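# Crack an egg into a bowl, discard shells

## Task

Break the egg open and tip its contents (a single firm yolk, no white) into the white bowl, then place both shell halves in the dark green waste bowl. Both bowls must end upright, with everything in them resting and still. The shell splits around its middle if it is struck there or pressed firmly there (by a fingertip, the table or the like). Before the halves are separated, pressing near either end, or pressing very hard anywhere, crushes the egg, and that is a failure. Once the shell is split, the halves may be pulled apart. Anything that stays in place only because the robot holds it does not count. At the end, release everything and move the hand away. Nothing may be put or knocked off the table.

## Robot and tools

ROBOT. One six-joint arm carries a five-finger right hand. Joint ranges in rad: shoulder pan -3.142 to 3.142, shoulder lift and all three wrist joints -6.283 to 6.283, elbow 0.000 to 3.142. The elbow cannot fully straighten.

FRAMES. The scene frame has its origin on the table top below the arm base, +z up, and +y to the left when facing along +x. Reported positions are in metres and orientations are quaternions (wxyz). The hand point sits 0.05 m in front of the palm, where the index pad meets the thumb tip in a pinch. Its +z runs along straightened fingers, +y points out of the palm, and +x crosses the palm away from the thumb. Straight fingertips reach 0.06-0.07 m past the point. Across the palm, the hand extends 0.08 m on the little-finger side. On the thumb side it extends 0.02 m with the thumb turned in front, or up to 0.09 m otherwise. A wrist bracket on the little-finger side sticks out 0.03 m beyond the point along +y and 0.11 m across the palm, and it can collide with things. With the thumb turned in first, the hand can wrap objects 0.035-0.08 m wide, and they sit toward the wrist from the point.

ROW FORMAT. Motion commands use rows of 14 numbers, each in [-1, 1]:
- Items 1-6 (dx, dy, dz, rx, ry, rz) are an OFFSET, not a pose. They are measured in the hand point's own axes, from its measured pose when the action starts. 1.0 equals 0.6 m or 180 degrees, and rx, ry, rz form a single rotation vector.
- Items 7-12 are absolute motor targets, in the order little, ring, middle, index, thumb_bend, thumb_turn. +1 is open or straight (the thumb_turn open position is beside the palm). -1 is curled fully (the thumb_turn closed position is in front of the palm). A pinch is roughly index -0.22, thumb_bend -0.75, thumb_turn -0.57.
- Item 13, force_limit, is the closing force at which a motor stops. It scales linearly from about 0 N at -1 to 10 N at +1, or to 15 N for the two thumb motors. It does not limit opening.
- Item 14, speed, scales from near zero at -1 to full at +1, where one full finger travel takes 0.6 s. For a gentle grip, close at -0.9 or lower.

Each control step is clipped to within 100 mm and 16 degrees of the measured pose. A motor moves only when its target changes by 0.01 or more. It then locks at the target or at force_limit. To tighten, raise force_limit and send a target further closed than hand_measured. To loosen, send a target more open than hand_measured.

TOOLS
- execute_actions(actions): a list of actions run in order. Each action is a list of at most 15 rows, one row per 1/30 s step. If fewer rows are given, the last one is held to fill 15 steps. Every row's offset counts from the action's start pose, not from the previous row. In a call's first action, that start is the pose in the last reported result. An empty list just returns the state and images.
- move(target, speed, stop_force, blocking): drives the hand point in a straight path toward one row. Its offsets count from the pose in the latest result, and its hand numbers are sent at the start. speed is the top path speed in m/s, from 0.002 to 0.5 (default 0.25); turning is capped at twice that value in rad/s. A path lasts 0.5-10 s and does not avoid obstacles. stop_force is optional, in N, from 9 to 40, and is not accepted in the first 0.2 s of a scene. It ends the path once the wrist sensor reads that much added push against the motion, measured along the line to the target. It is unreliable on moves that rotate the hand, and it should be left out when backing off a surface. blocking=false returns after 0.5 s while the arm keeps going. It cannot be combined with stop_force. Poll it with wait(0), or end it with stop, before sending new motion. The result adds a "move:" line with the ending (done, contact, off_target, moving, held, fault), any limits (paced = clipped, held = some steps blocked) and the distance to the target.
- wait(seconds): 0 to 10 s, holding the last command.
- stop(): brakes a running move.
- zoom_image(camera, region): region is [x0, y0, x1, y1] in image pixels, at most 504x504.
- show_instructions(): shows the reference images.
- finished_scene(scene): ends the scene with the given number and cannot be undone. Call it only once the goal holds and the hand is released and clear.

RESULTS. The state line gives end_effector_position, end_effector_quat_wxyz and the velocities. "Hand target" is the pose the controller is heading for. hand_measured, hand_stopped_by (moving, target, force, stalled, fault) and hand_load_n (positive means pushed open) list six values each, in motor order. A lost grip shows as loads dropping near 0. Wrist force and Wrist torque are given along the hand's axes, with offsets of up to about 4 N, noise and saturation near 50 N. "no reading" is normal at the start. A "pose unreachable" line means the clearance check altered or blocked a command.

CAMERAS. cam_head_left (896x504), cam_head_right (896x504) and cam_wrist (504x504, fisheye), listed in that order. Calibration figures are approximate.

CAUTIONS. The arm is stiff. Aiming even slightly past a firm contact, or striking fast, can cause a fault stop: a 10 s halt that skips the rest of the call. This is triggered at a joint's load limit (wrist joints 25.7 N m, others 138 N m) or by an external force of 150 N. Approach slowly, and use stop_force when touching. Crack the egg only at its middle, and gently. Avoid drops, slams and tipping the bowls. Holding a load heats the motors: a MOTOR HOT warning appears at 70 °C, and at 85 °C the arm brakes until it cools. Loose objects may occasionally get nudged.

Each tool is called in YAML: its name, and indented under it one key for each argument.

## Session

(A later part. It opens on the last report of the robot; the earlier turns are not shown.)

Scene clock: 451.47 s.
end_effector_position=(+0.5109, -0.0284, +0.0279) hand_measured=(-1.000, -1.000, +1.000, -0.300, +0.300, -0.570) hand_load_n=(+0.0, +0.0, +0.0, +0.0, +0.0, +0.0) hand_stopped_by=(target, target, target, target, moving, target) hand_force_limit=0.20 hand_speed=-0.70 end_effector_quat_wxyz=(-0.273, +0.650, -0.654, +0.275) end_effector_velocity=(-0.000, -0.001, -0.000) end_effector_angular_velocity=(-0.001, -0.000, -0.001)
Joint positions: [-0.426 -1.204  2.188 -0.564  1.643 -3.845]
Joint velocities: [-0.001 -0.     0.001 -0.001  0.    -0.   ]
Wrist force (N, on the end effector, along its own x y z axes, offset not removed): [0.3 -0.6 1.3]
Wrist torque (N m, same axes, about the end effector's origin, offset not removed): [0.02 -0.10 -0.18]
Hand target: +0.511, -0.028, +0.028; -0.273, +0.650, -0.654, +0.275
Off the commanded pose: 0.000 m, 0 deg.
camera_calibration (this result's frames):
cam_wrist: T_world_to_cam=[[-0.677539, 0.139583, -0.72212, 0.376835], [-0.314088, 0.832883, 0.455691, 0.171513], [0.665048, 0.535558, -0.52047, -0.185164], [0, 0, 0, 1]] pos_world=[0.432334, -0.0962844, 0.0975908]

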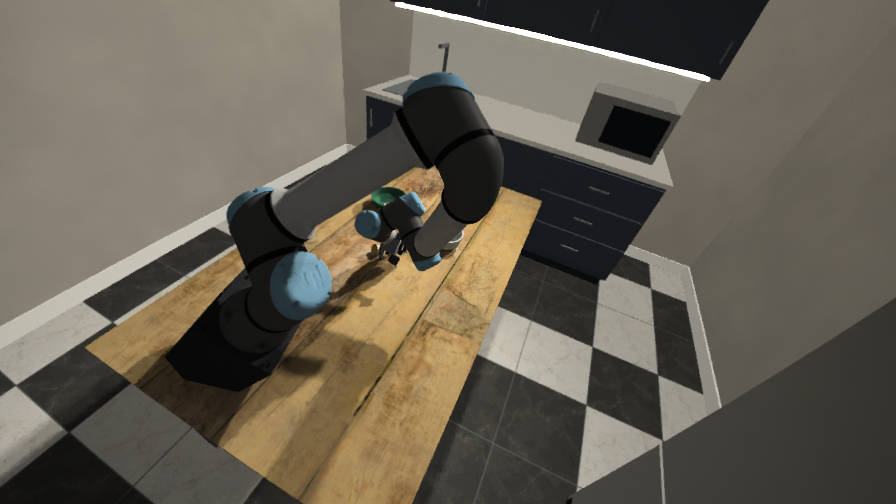

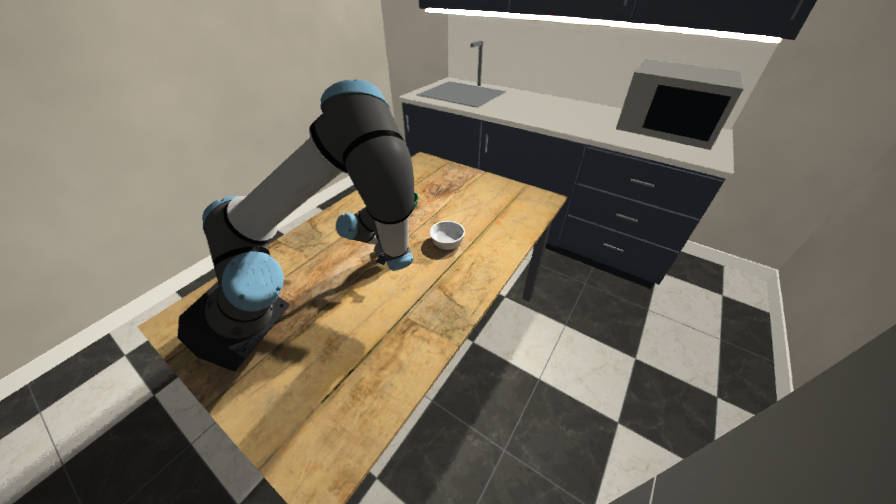

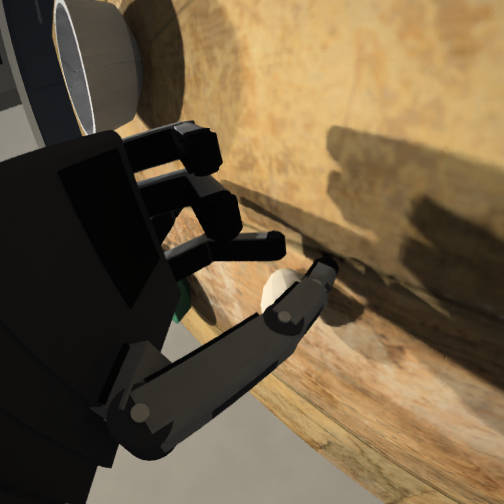

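move:
  target: [0.03,-0.13,-0.13,0,0,0,-1,-1,1,0.3,0.9,-0.57,0.2,0]
  speed: 0.08

Scene clock: 459.73 s.
end_effector_position=(+0.5098, -0.0464, +0.1378) hand_measured=(-1.000, -1.000, +1.000, +0.300, +0.900, -0.570) hand_load_n=(+0.0, +0.0, +0.0, +0.0, +0.0, +0.0) hand_stopped_by=(target, target, target, target, target, target) hand_force_limit=0.20 hand_speed=0.00 end_effector_quat_wxyz=(-0.273, +0.650, -0.654, +0.275) end_effector_velocity=(-0.001, +0.000, +0.002) end_effector_angular_velocity=(+0.001, +0.002, +0.002)
Joint positions: [-0.286 -1.439  2.152 -0.285  1.771 -3.787]
Joint velocities: [ 0.003 -0.004 -0.002  0.008  0.002  0.001]
Wrist force (N, on the end effector, along its own x y z axes, offset not removed): [1.6 0.5 1.5]
Wrist torque (N m, same axes, about the end effector's origin, offset not removed): [0.16 -0.53 -0.12]
Hand target: +0.510, -0.046, +0.138; -0.272, +0.650, -0.654, +0.275
Off the commanded pose: 0.000 m, 0 deg.
move: done
camera_calibration (this result's frames):
cam_wrist: T_world_to_cam=[[-0.677499, 0.139359, -0.722201, 0.457867], [-0.31417, 0.832979, 0.455459, 0.136168], [0.66505, 0.535467, -0.52056, -0.117562], [0, 0, 0, 1]] pos_world=[0.431169, -0.114283, 0.207454]

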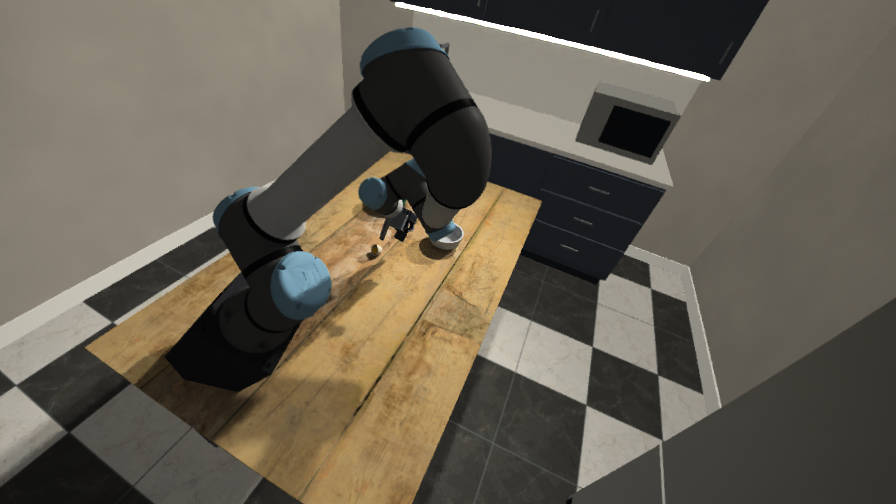

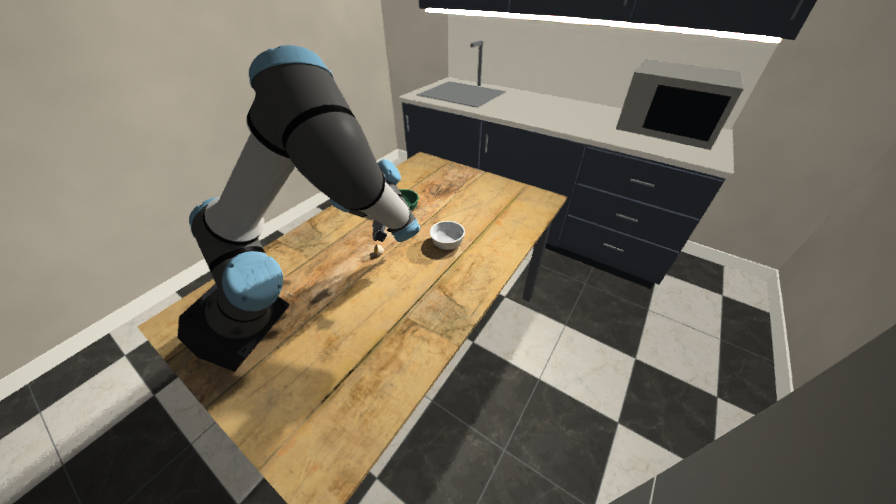

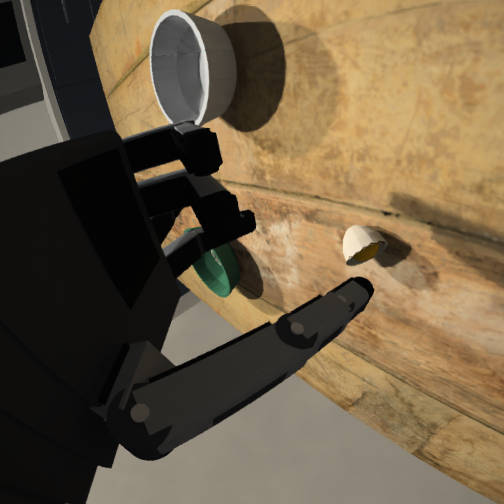

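zoom_image:
  camera: "cam_wrist"
  region: [300,190,440,300]

zoom_image:
  camera: "cam_head_left"
  region: [340,220,420,280]

Region (300, 190, 440, 300) of cam_wrist's 504x504 image, scaled by 3.600, with more detail than that image has; it fills the top 396 rows of this view, and the rest is white.

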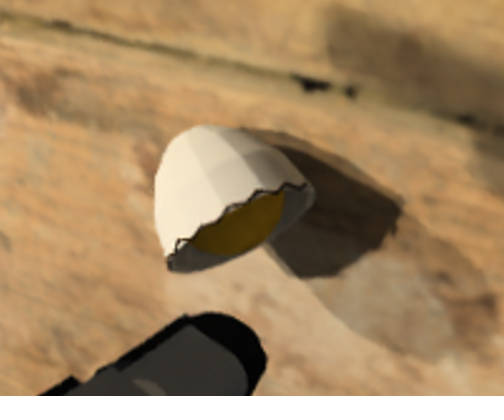

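Region (340, 220, 420, 280) of cam_head_left's 896x504 image, scaled by 6.300, with more detail than that image has; it fills the top 378 rows of this view, and the rest is white.

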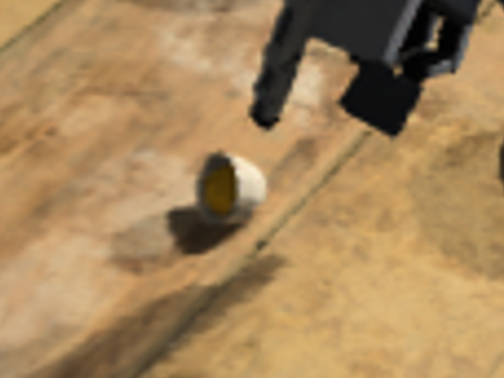

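move:
  target: [-0.103,0.045,0.068,0,-0.196,-0.196,-1,-1,1,0.3,0.8,-0.57,0.2,0]
  speed: 0.15

Scene clock: 542.93 s.
end_effector_position=(+0.5205, +0.0153, +0.0901) hand_measured=(-1.000, -1.000, +1.000, +0.300, +0.800, -0.570) hand_load_n=(+0.0, +0.0, +0.0, +0.0, +0.0, +0.0) hand_stopped_by=(target, target, target, target, target, target) hand_force_limit=0.20 hand_speed=0.00 end_effector_quat_wxyz=(-0.360, +0.866, -0.319, +0.137) end_effector_velocity=(+0.000, +0.001, -0.001) end_effector_angular_velocity=(-0.000, +0.001, +0.014)
Joint positions: [-0.355 -1.136  1.842  0.223  1.374 -4.467]
Joint velocities: [ 0.001  0.007 -0.008  0.012 -0.001 -0.011]
Wrist force (N, on the end effector, along its own x y z axes, offset not removed): [-2.8 -1.1 -1.4]
Wrist torque (N m, same axes, about the end effector's origin, offset not removed): [-0.09 0.44 -0.37]
Hand target: +0.521, +0.015, +0.090; -0.360, +0.866, -0.318, +0.137
Off the commanded pose: 0.000 m, 0 deg.
move: done
camera_calibration (this result's frames):
cam_wrist: T_world_to_cam=[[-0.541154, -0.432955, -0.720903, 0.359733], [-0.840639, 0.300834, 0.450362, 0.392517], [0.0218857, 0.849734, -0.526757, 0.147949], [0, 0, 0, 1]] pos_world=[0.521398, -0.0880517, 0.160491]

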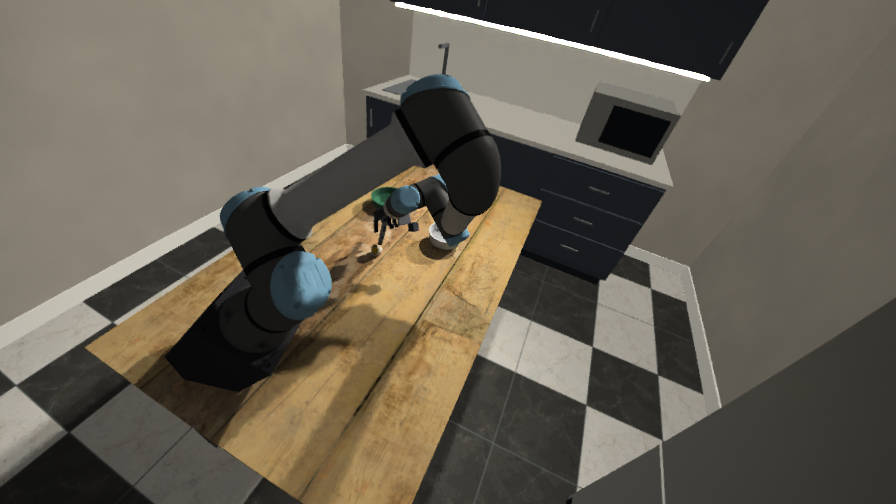

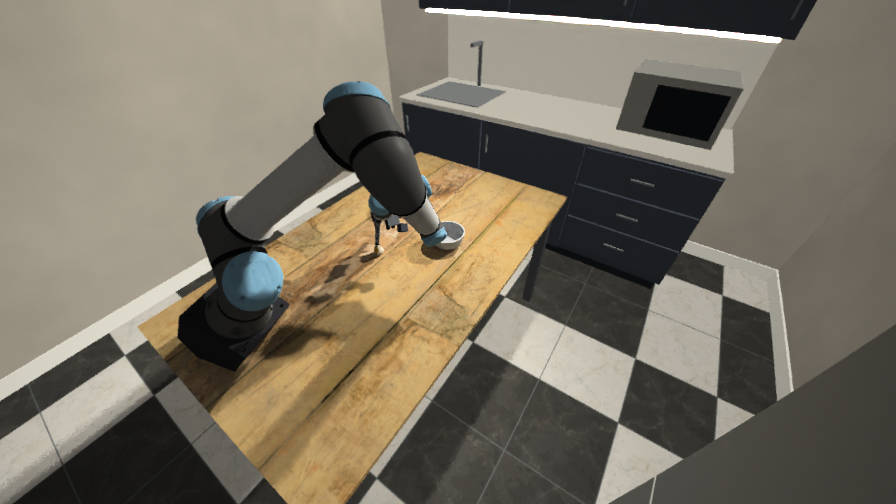

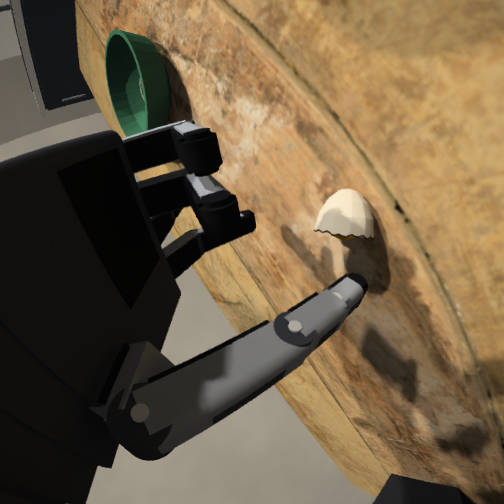

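move:
  target: [0,0.073,0.073,0,0,0,-1,-1,1,0.3,0.8,-0.57,0.2,0]
  speed: 0.04

Scene clock: 555.57 s.
end_effector_position=(+0.5211, +0.0153, +0.0285) hand_measured=(-1.000, -1.000, +1.000, +0.300, +0.800, -0.570) hand_load_n=(+0.0, +0.0, +0.0, +0.0, +0.0, +0.0) hand_stopped_by=(target, target, target, target, target, target) hand_force_limit=0.20 hand_speed=0.00 end_effector_quat_wxyz=(-0.360, +0.866, -0.319, +0.137) end_effector_velocity=(+0.001, -0.001, -0.003) end_effector_angular_velocity=(-0.000, -0.001, -0.001)
Joint positions: [-0.434 -1.031  1.833  0.142  1.327 -4.532]
Joint velocities: [-0.004  0.005 -0.002 -0.003 -0.003 -0.003]
Wrist force (N, on the end effector, along its own x y z axes, offset not removed): [-0.9 0.0 -0.6]
Wrist torque (N m, same axes, about the end effector's origin, offset not removed): [0.23 0.21 -0.12]
Hand target: +0.521, +0.015, +0.028; -0.360, +0.866, -0.319, +0.137
Off the commanded pose: 0.000 m, 0 deg.
move: done
camera_calibration (this result's frames):
cam_wrist: T_world_to_cam=[[-0.541172, -0.432855, -0.72095, 0.315715], [-0.840627, 0.300785, 0.450416, 0.420715], [0.021886, 0.849803, -0.526646, 0.115475], [0, 0, 0, 1]] pos_world=[0.521993, -0.0880167, 0.098932]

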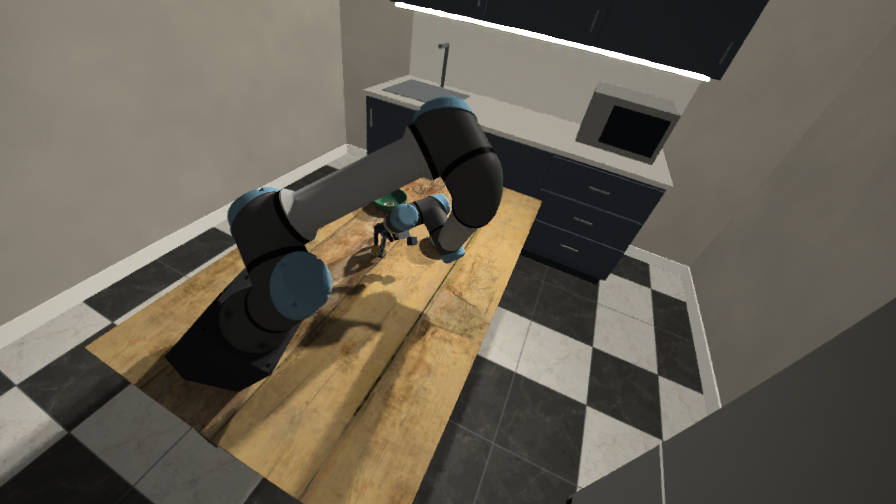

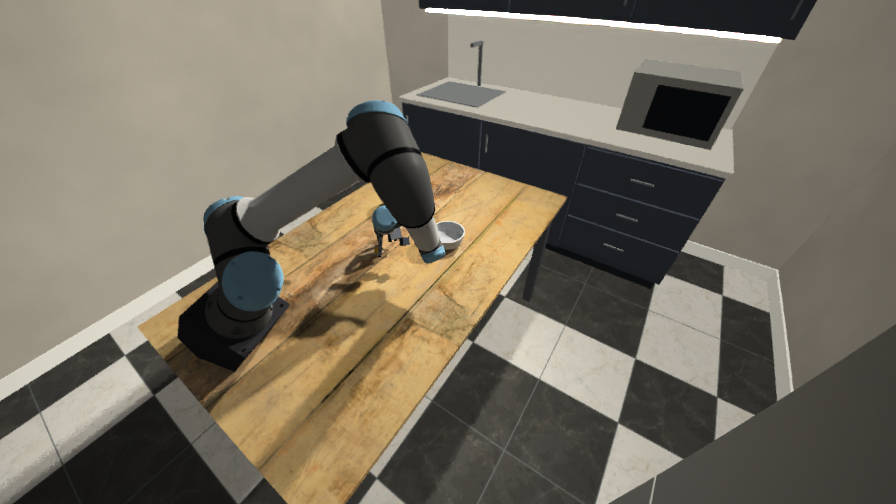

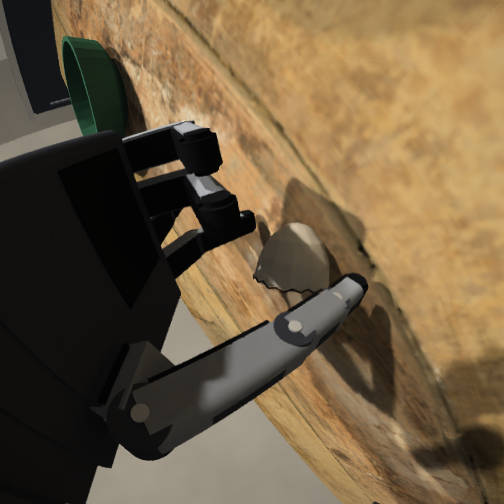

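execute_actions:
  actions:
    - [[0,0,0,0,0,0,-1,-1,1,-0.3,0.3,-0.57,0.2,-0.7]]
    - [[0,0,0,0,0,0,-1,-1,1,-0.3,0.3,-0.57,0.2,-0.7]]
    - [[0,0,0,0,0,0,-1,-1,1,-0.3,0.3,-0.57,0.2,-0.7]]
    - [[0,0,0,0,0,0,-1,-1,1,-0.3,0.3,-0.57,0.2,-0.7]]

Scene clock: 567.83 s.
end_effector_position=(+0.5211, +0.0153, +0.0285) hand_measured=(-1.000, -1.000, +1.000, -0.080, +0.532, -0.570) hand_load_n=(+0.0, +0.0, +0.0, +9.0, +9.0, +0.5) hand_stopped_by=(target, target, target, force, force, target) hand_force_limit=0.20 hand_speed=-0.70 end_effector_quat_wxyz=(-0.360, +0.866, -0.319, +0.137) end_effector_velocity=(-0.000, +0.001, +0.000) end_effector_angular_velocity=(+0.000, -0.000, +0.001)
Joint positions: [-0.434 -1.031  1.833  0.142  1.326 -4.532]
Joint velocities: [ 0.001 -0.     0.001 -0.    -0.    -0.   ]
Wrist force (N, on the end effector, along its own x y z axes, offset not removed): [1.3 -0.9 2.7]
Wrist torque (N m, same axes, about the end effector's origin, offset not removed): [-0.32 -0.18 -0.06]
Hand target: +0.521, +0.015, +0.028; -0.360, +0.866, -0.319, +0.137
Off the commanded pose: 0.000 m, 0 deg.
camera_calibration (this result's frames):
cam_wrist: T_world_to_cam=[[-0.541175, -0.432722, -0.721028, 0.3157], [-0.840621, 0.300853, 0.450381, 0.420802], [0.0220336, 0.849846, -0.52657, 0.115416], [0, 0, 0, 1]] pos_world=[0.522041, -0.0880748, 0.0988815]

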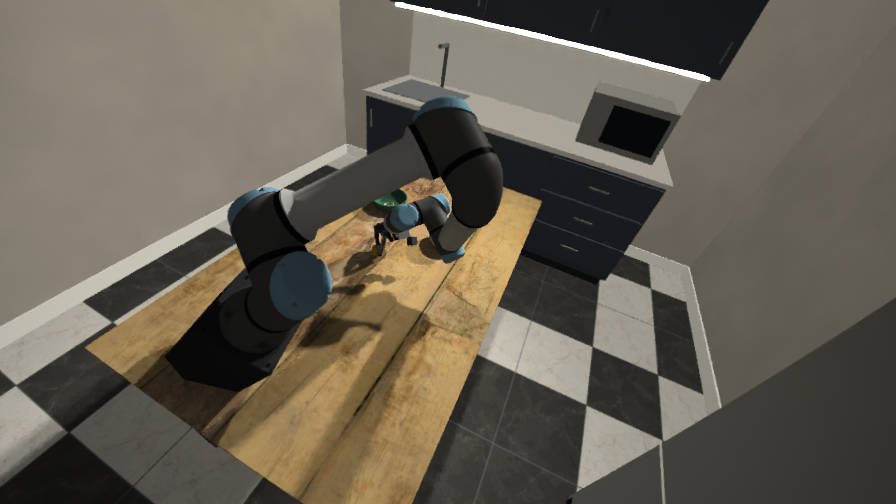

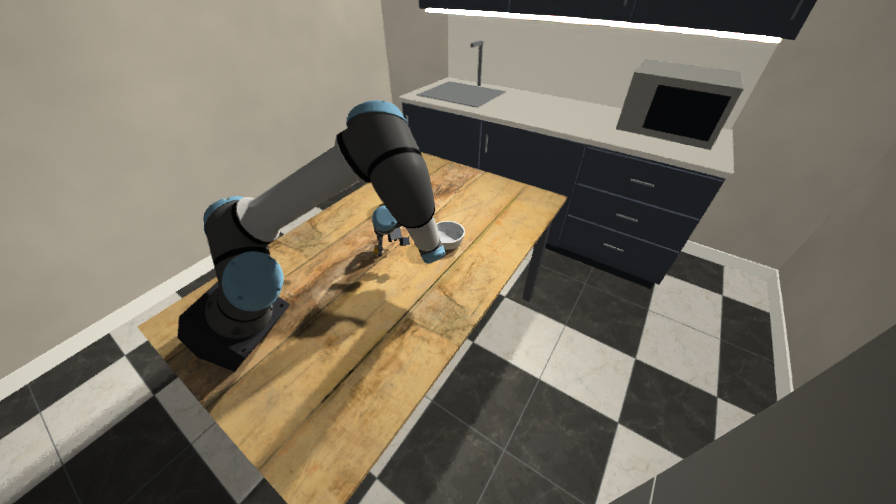

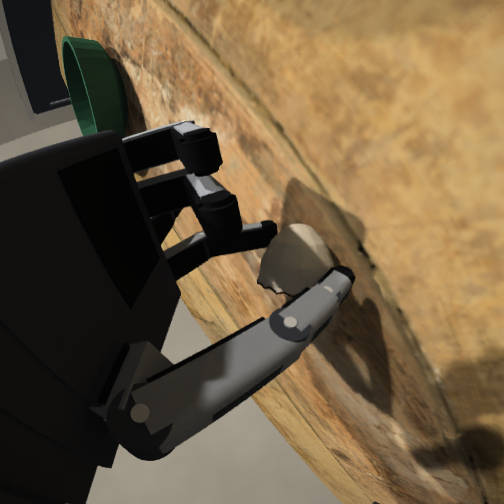

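move:
  target: [0,-0.118,-0.118,0,-0.079,0.079,-1,-1,1,-0.3,0.3,-0.57,0.2,-0.7]
  speed: 0.05

Scene clock: 579.23 s.
end_effector_position=(+0.5202, +0.0153, +0.1282) hand_measured=(-1.000, -1.000, +1.000, -0.080, +0.532, -0.570) hand_load_n=(+0.0, +0.0, +0.0, +9.0, +9.0, +0.5) hand_stopped_by=(target, target, target, force, force, target) hand_force_limit=0.20 hand_speed=-0.70 end_effector_quat_wxyz=(-0.411, +0.830, -0.376, -0.016) end_effector_velocity=(+0.000, +0.000, +0.002) end_effector_angular_velocity=(+0.006, +0.007, +0.000)
Joint positions: [-0.377 -1.057  1.62   0.611  1.282 -4.296]
Joint velocities: [ 0.001  0.001 -0.006  0.011 -0.003  0.006]
Wrist force (N, on the end effector, along its own x y z axes, offset not removed): [-1.8 -3.4 -1.8]
Wrist torque (N m, same axes, about the end effector's origin, offset not removed): [-0.35 0.22 -0.14]
Hand target: +0.520, +0.015, +0.128; -0.411, +0.830, -0.376, -0.016
Off the commanded pose: 0.000 m, 0 deg.
move: done
camera_calibration (this result's frames):
cam_wrist: T_world_to_cam=[[-0.722026, -0.278427, -0.633369, 0.467544], [-0.685675, 0.165777, 0.708779, 0.263457], [-0.0923444, 0.946043, -0.310606, 0.198312], [0, 0, 0, 1]] pos_world=[0.536538, -0.10111, 0.170992]

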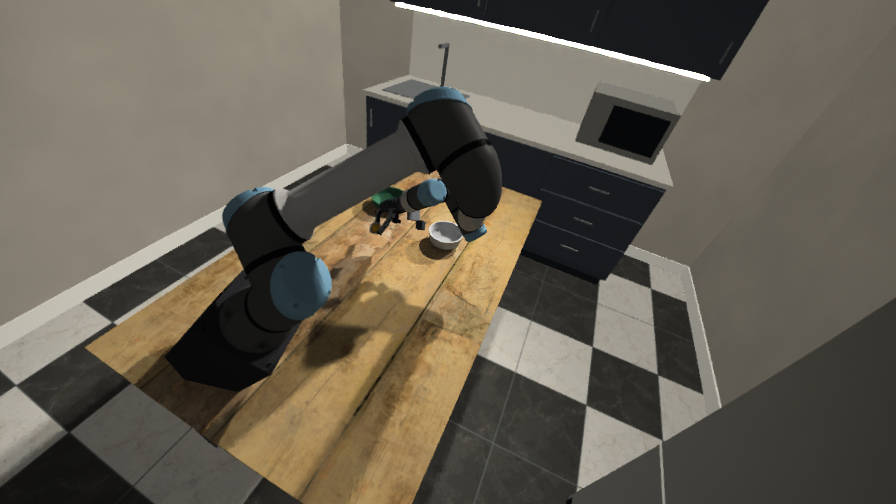

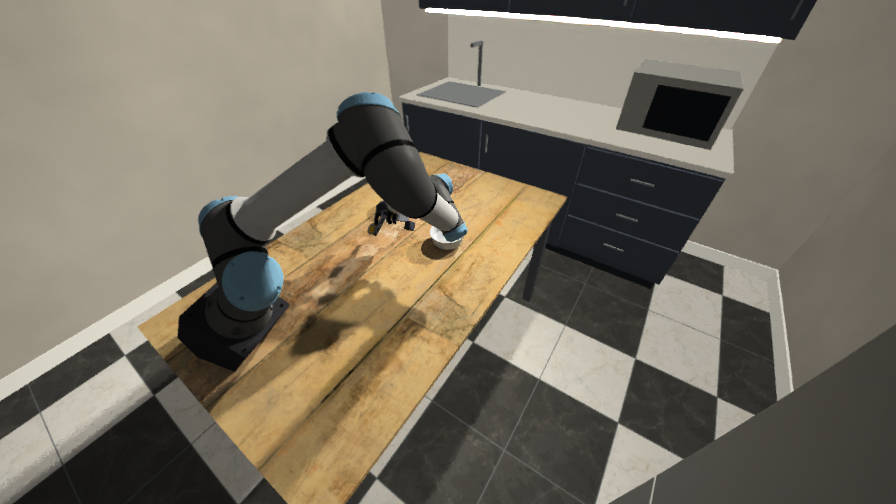

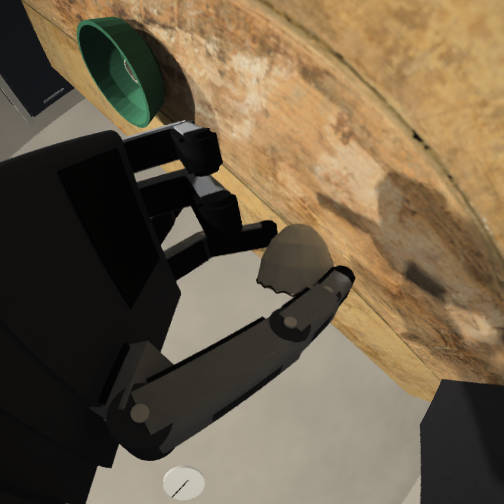

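move:
  target: [0.375,-0.099,-0.124,0,0,0,-1,-1,1,-0.3,0.3,-0.57,0.2,-0.7]
  speed: 0.1

Scene clock: 606.73 s.
end_effector_position=(+0.6982, -0.1513, +0.1415) hand_measured=(-1.000, -1.000, +1.000, -0.080, +0.532, -0.570) hand_load_n=(+0.0, +0.0, +0.0, +9.0, +9.0, +0.5) hand_stopped_by=(target, target, target, force, force, target) hand_force_limit=0.20 hand_speed=-0.70 end_effector_quat_wxyz=(-0.411, +0.830, -0.376, -0.015) end_effector_velocity=(+0.003, -0.001, +0.001) end_effector_angular_velocity=(+0.000, +0.002, +0.005)
Joint positions: [-0.467 -0.682  0.593  1.289  1.248 -4.383]
Joint velocities: [ 0.002  0.019 -0.038  0.024  0.002 -0.002]
Wrist force (N, on the end effector, along its own x y z axes, offset not removed): [0.6 -1.8 -1.5]
Wrist torque (N m, same axes, about the end effector's origin, offset not removed): [-0.03 -0.09 0.03]
Hand target: +0.698, -0.152, +0.141; -0.411, +0.830, -0.376, -0.016
Off the commanded pose: 0.000 m, 0 deg.
move: done
camera_calibration (this result's frames):
cam_wrist: T_world_to_cam=[[-0.72179, -0.277931, -0.633856, 0.5581], [-0.686034, 0.166191, 0.708335, 0.404074], [-0.0915273, 0.946116, -0.310625, 0.375904], [0, 0, 0, 1]] pos_world=[0.714445, -0.267689, 0.1843]

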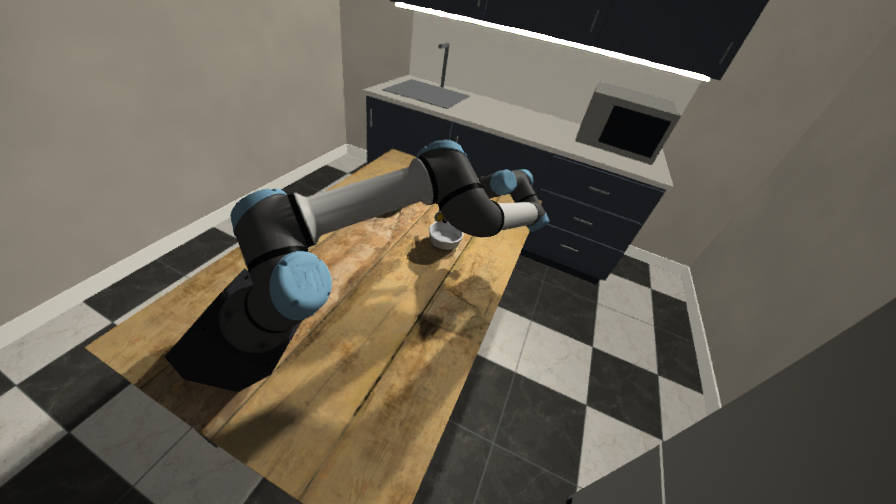

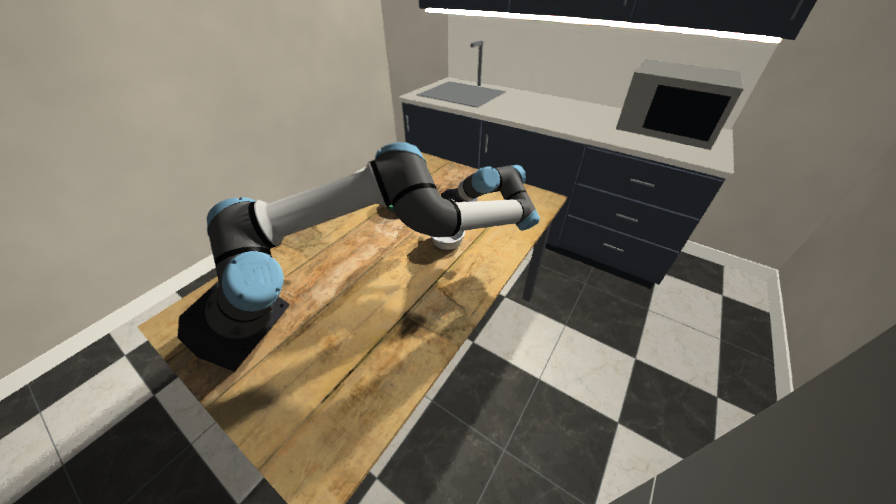

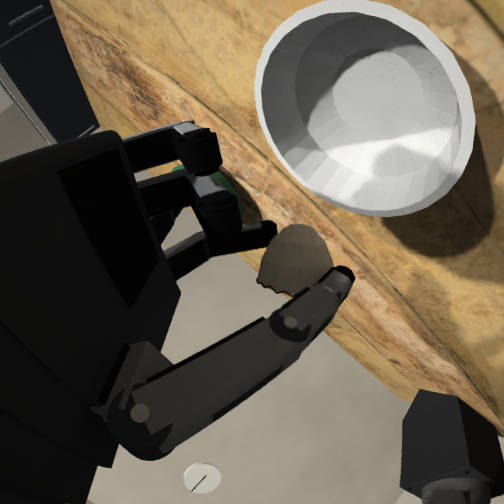

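move:
  target: [0.052,0.019,0.005,0,0,0,-1,-1,1,-0.3,0.3,-0.57,0.2,-0.7]
  speed: 0.05

move:
  target: [0,0,0,0,0.314,-0.314,-1,-1,1,-0.3,0.3,-0.57,0.2,-0.7]
  speed: 0.15

Scene clock: 630.50 s.
end_effector_position=(+0.7139, -0.1724, +0.1215) hand_measured=(-1.000, -1.000, +1.000, -0.080, +0.532, -0.570) hand_load_n=(+0.0, +0.0, +0.0, +9.0, +9.0, +0.5) hand_stopped_by=(target, target, target, force, force, target) hand_force_limit=0.20 hand_speed=-0.70 end_effector_quat_wxyz=(-0.411, +0.830, -0.376, -0.015) end_effector_velocity=(+0.002, -0.001, -0.001) end_effector_angular_velocity=(+0.002, +0.003, +0.004)
Joint positions: [-0.495 -0.563  0.369  1.402  1.237 -4.411]
Joint velocities: [-0.001  0.026 -0.048  0.029 -0.    -0.003]
Wrist force (N, on the end effector, along its own x y z axes, offset not removed): [-2.9 -3.3 0.1]
Wrist torque (N m, same axes, about the end effector's origin, offset not removed): [-0.30 0.45 -0.35]
Hand target: +0.714, -0.173, +0.121; -0.411, +0.830, -0.376, -0.015
Off the commanded pose: 0.000 m, 0 deg.
move: done
camera_calibration (this result's frames):
cam_wrist: T_world_to_cam=[[-0.721584, -0.277651, -0.634213, 0.550885], [-0.68634, 0.166677, 0.707924, 0.432844], [-0.0908466, 0.946112, -0.310835, 0.390658], [0, 0, 0, 1]] pos_world=[0.730078, -0.288798, 0.164388]

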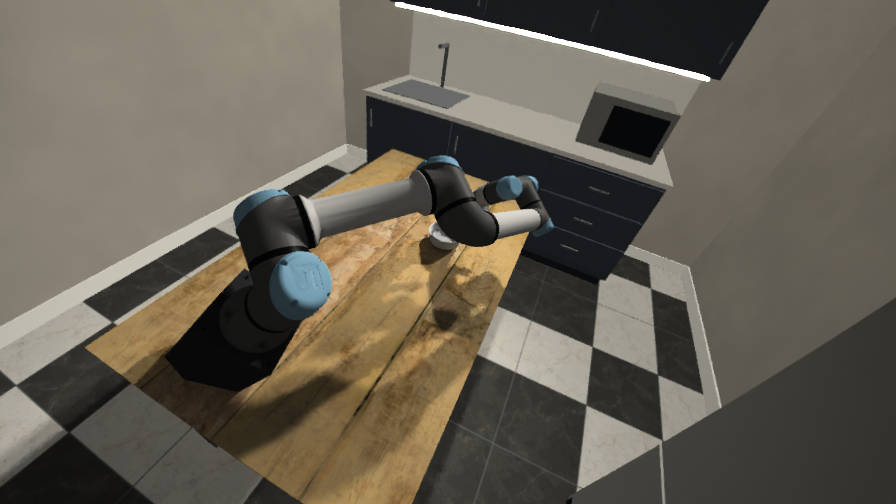

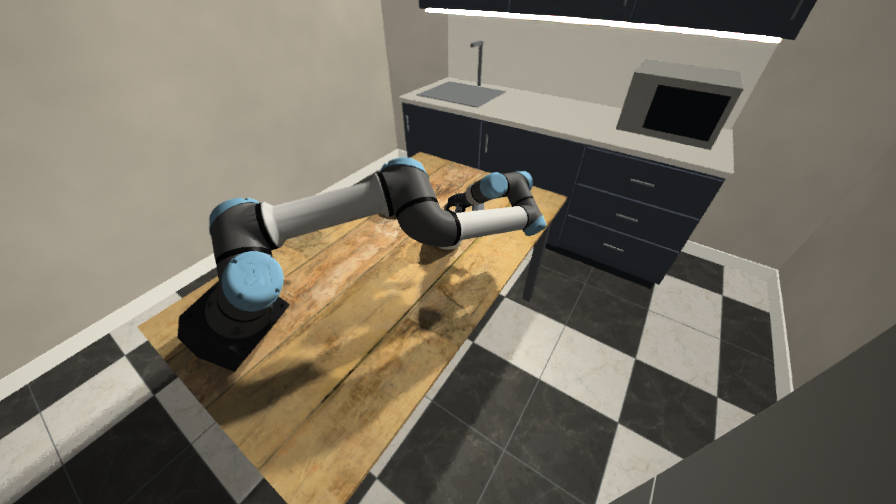

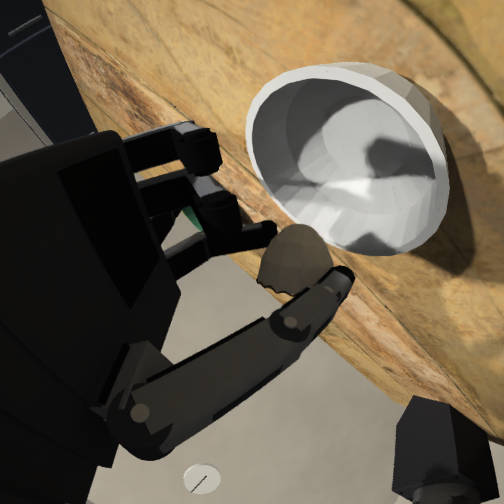

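Scene clock: 635.63 s.
end_effector_position=(+0.7136, -0.1724, +0.1219) hand_measured=(-1.000, -1.000, +1.000, -0.080, +0.532, -0.570) hand_load_n=(+0.0, +0.0, +0.0, +8.5, +9.0, +0.5) hand_stopped_by=(target, target, target, force, force, target) hand_force_limit=0.20 hand_speed=-0.70 end_effector_quat_wxyz=(-0.151, +0.814, -0.099, +0.552) end_effector_velocity=(+0.001, +0.001, +0.000) end_effector_angular_velocity=(-0.008, -0.013, +0.000)
Joint positions: [-0.48  -1.215  1.839 -0.427  1.209 -5.096]
Joint velocities: [-0.001  0.002  0.008 -0.021 -0.007 -0.005]
Wrist force (N, on the end effector, along its own x y z axes, offset not removed): [0.1 0.1 3.9]
Wrist torque (N m, same axes, about the end effector's origin, offset not removed): [-0.22 -0.22 -0.09]
Hand target: +0.714, -0.172, +0.122; -0.151, +0.814, -0.098, +0.552
Off the commanded pose: 0.001 m, 0 deg.
move: done
camera_calibration (this result's frames):
cam_wrist: T_world_to_cam=[[-0.0242709, -0.878843, -0.476494, -0.0696043], [-0.818054, 0.291428, -0.495839, 0.694613], [0.574629, 0.377763, -0.726014, -0.131479], [0, 0, 0, 1]] pos_world=[0.642093, -0.213933, 0.215795]

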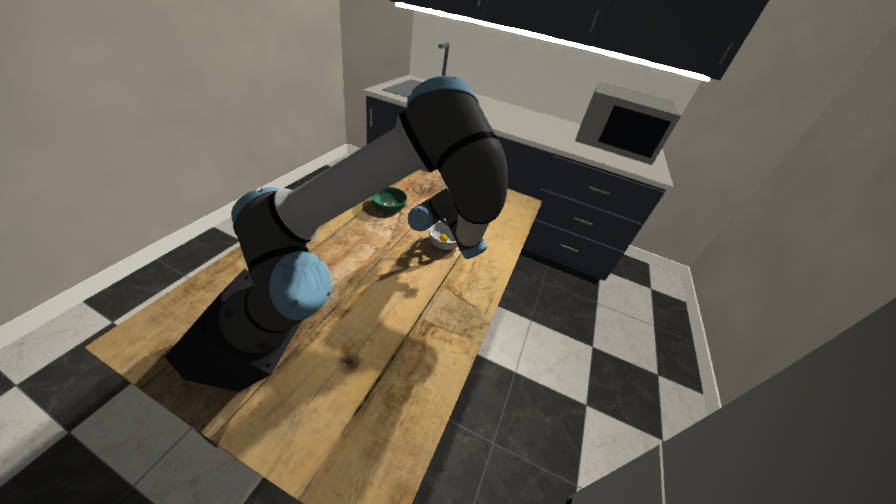

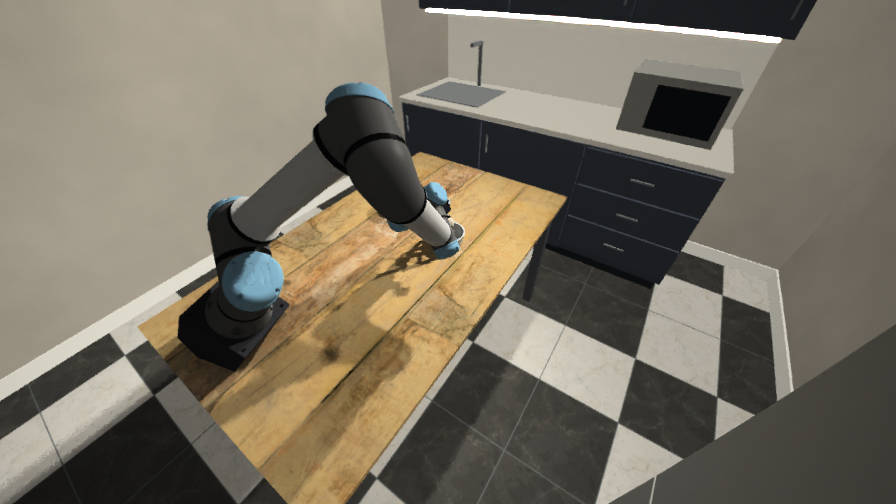

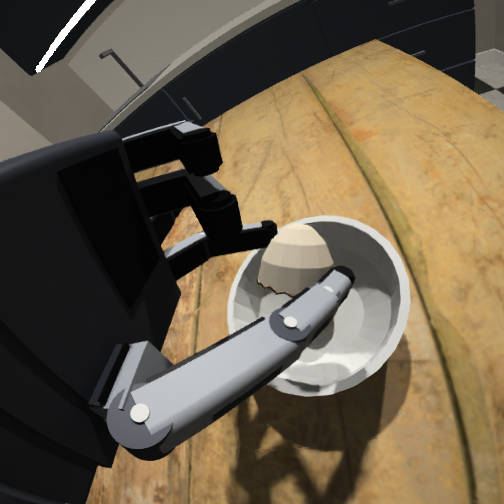

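move:
  target: [-0.076,-0.501,0.1835,0,0,0,-1,-1,1,-0.3,0.3,-0.57,0.2,-0.7]
  speed: 0.2

Scene clock: 653.57 s.
end_effector_position=(+0.7966, +0.1382, +0.1510) hand_measured=(-1.000, -1.000, +1.000, -0.080, +0.532, -0.570) hand_load_n=(+0.0, +0.0, +0.0, +8.5, +9.0, +0.5) hand_stopped_by=(target, target, target, force, force, target) hand_force_limit=0.20 hand_speed=-0.70 end_effector_quat_wxyz=(-0.151, +0.814, -0.098, +0.552) end_effector_velocity=(+0.002, +0.002, +0.000) end_effector_angular_velocity=(-0.001, +0.001, -0.002)
Joint positions: [ 0.068 -0.736  1.495 -0.572  1.748 -4.993]
Joint velocities: [ 0.003  0.005 -0.008  0.002  0.005  0.001]
Wrist force (N, on the end effector, along its own x y z axes, offset not removed): [1.5 0.6 -1.4]
Wrist torque (N m, same axes, about the end effector's origin, offset not removed): [0.27 -0.27 -0.03]
Hand target: +0.797, +0.138, +0.151; -0.151, +0.814, -0.098, +0.552
Off the commanded pose: 0.001 m, 0 deg.
move: done
camera_calibration (this result's frames):
cam_wrist: T_world_to_cam=[[-0.0239816, -0.879269, -0.475722, 0.219007], [-0.81805, 0.290789, -0.496222, 0.686557], [0.574648, 0.377264, -0.726259, -0.275353], [0, 0, 0, 1]] pos_world=[0.72512, 0.0968031, 0.244893]

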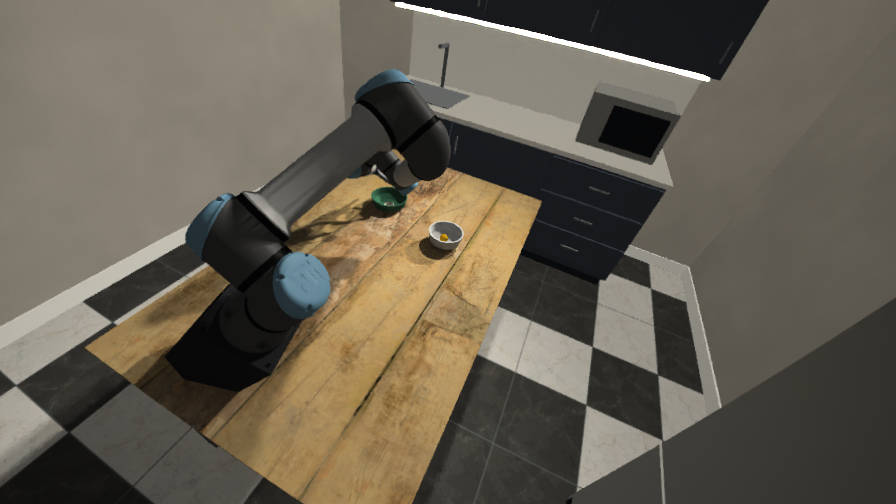

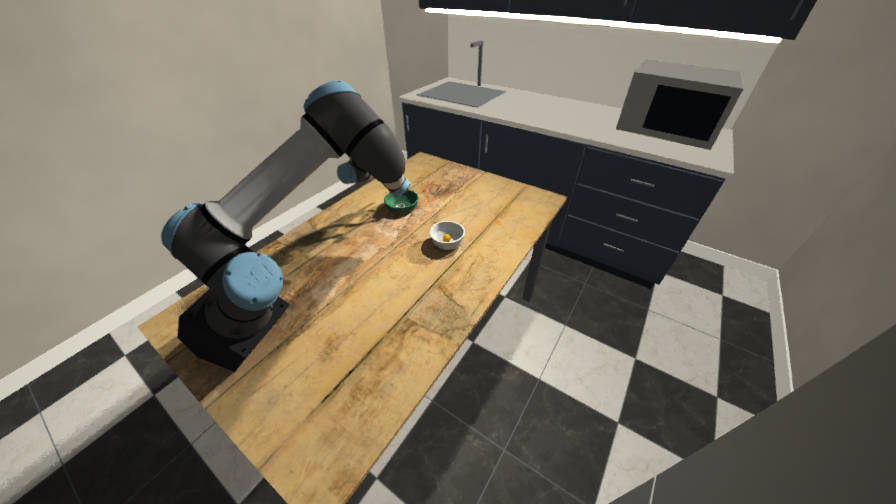

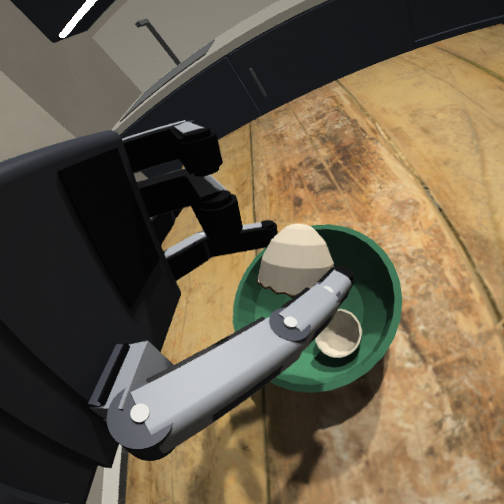

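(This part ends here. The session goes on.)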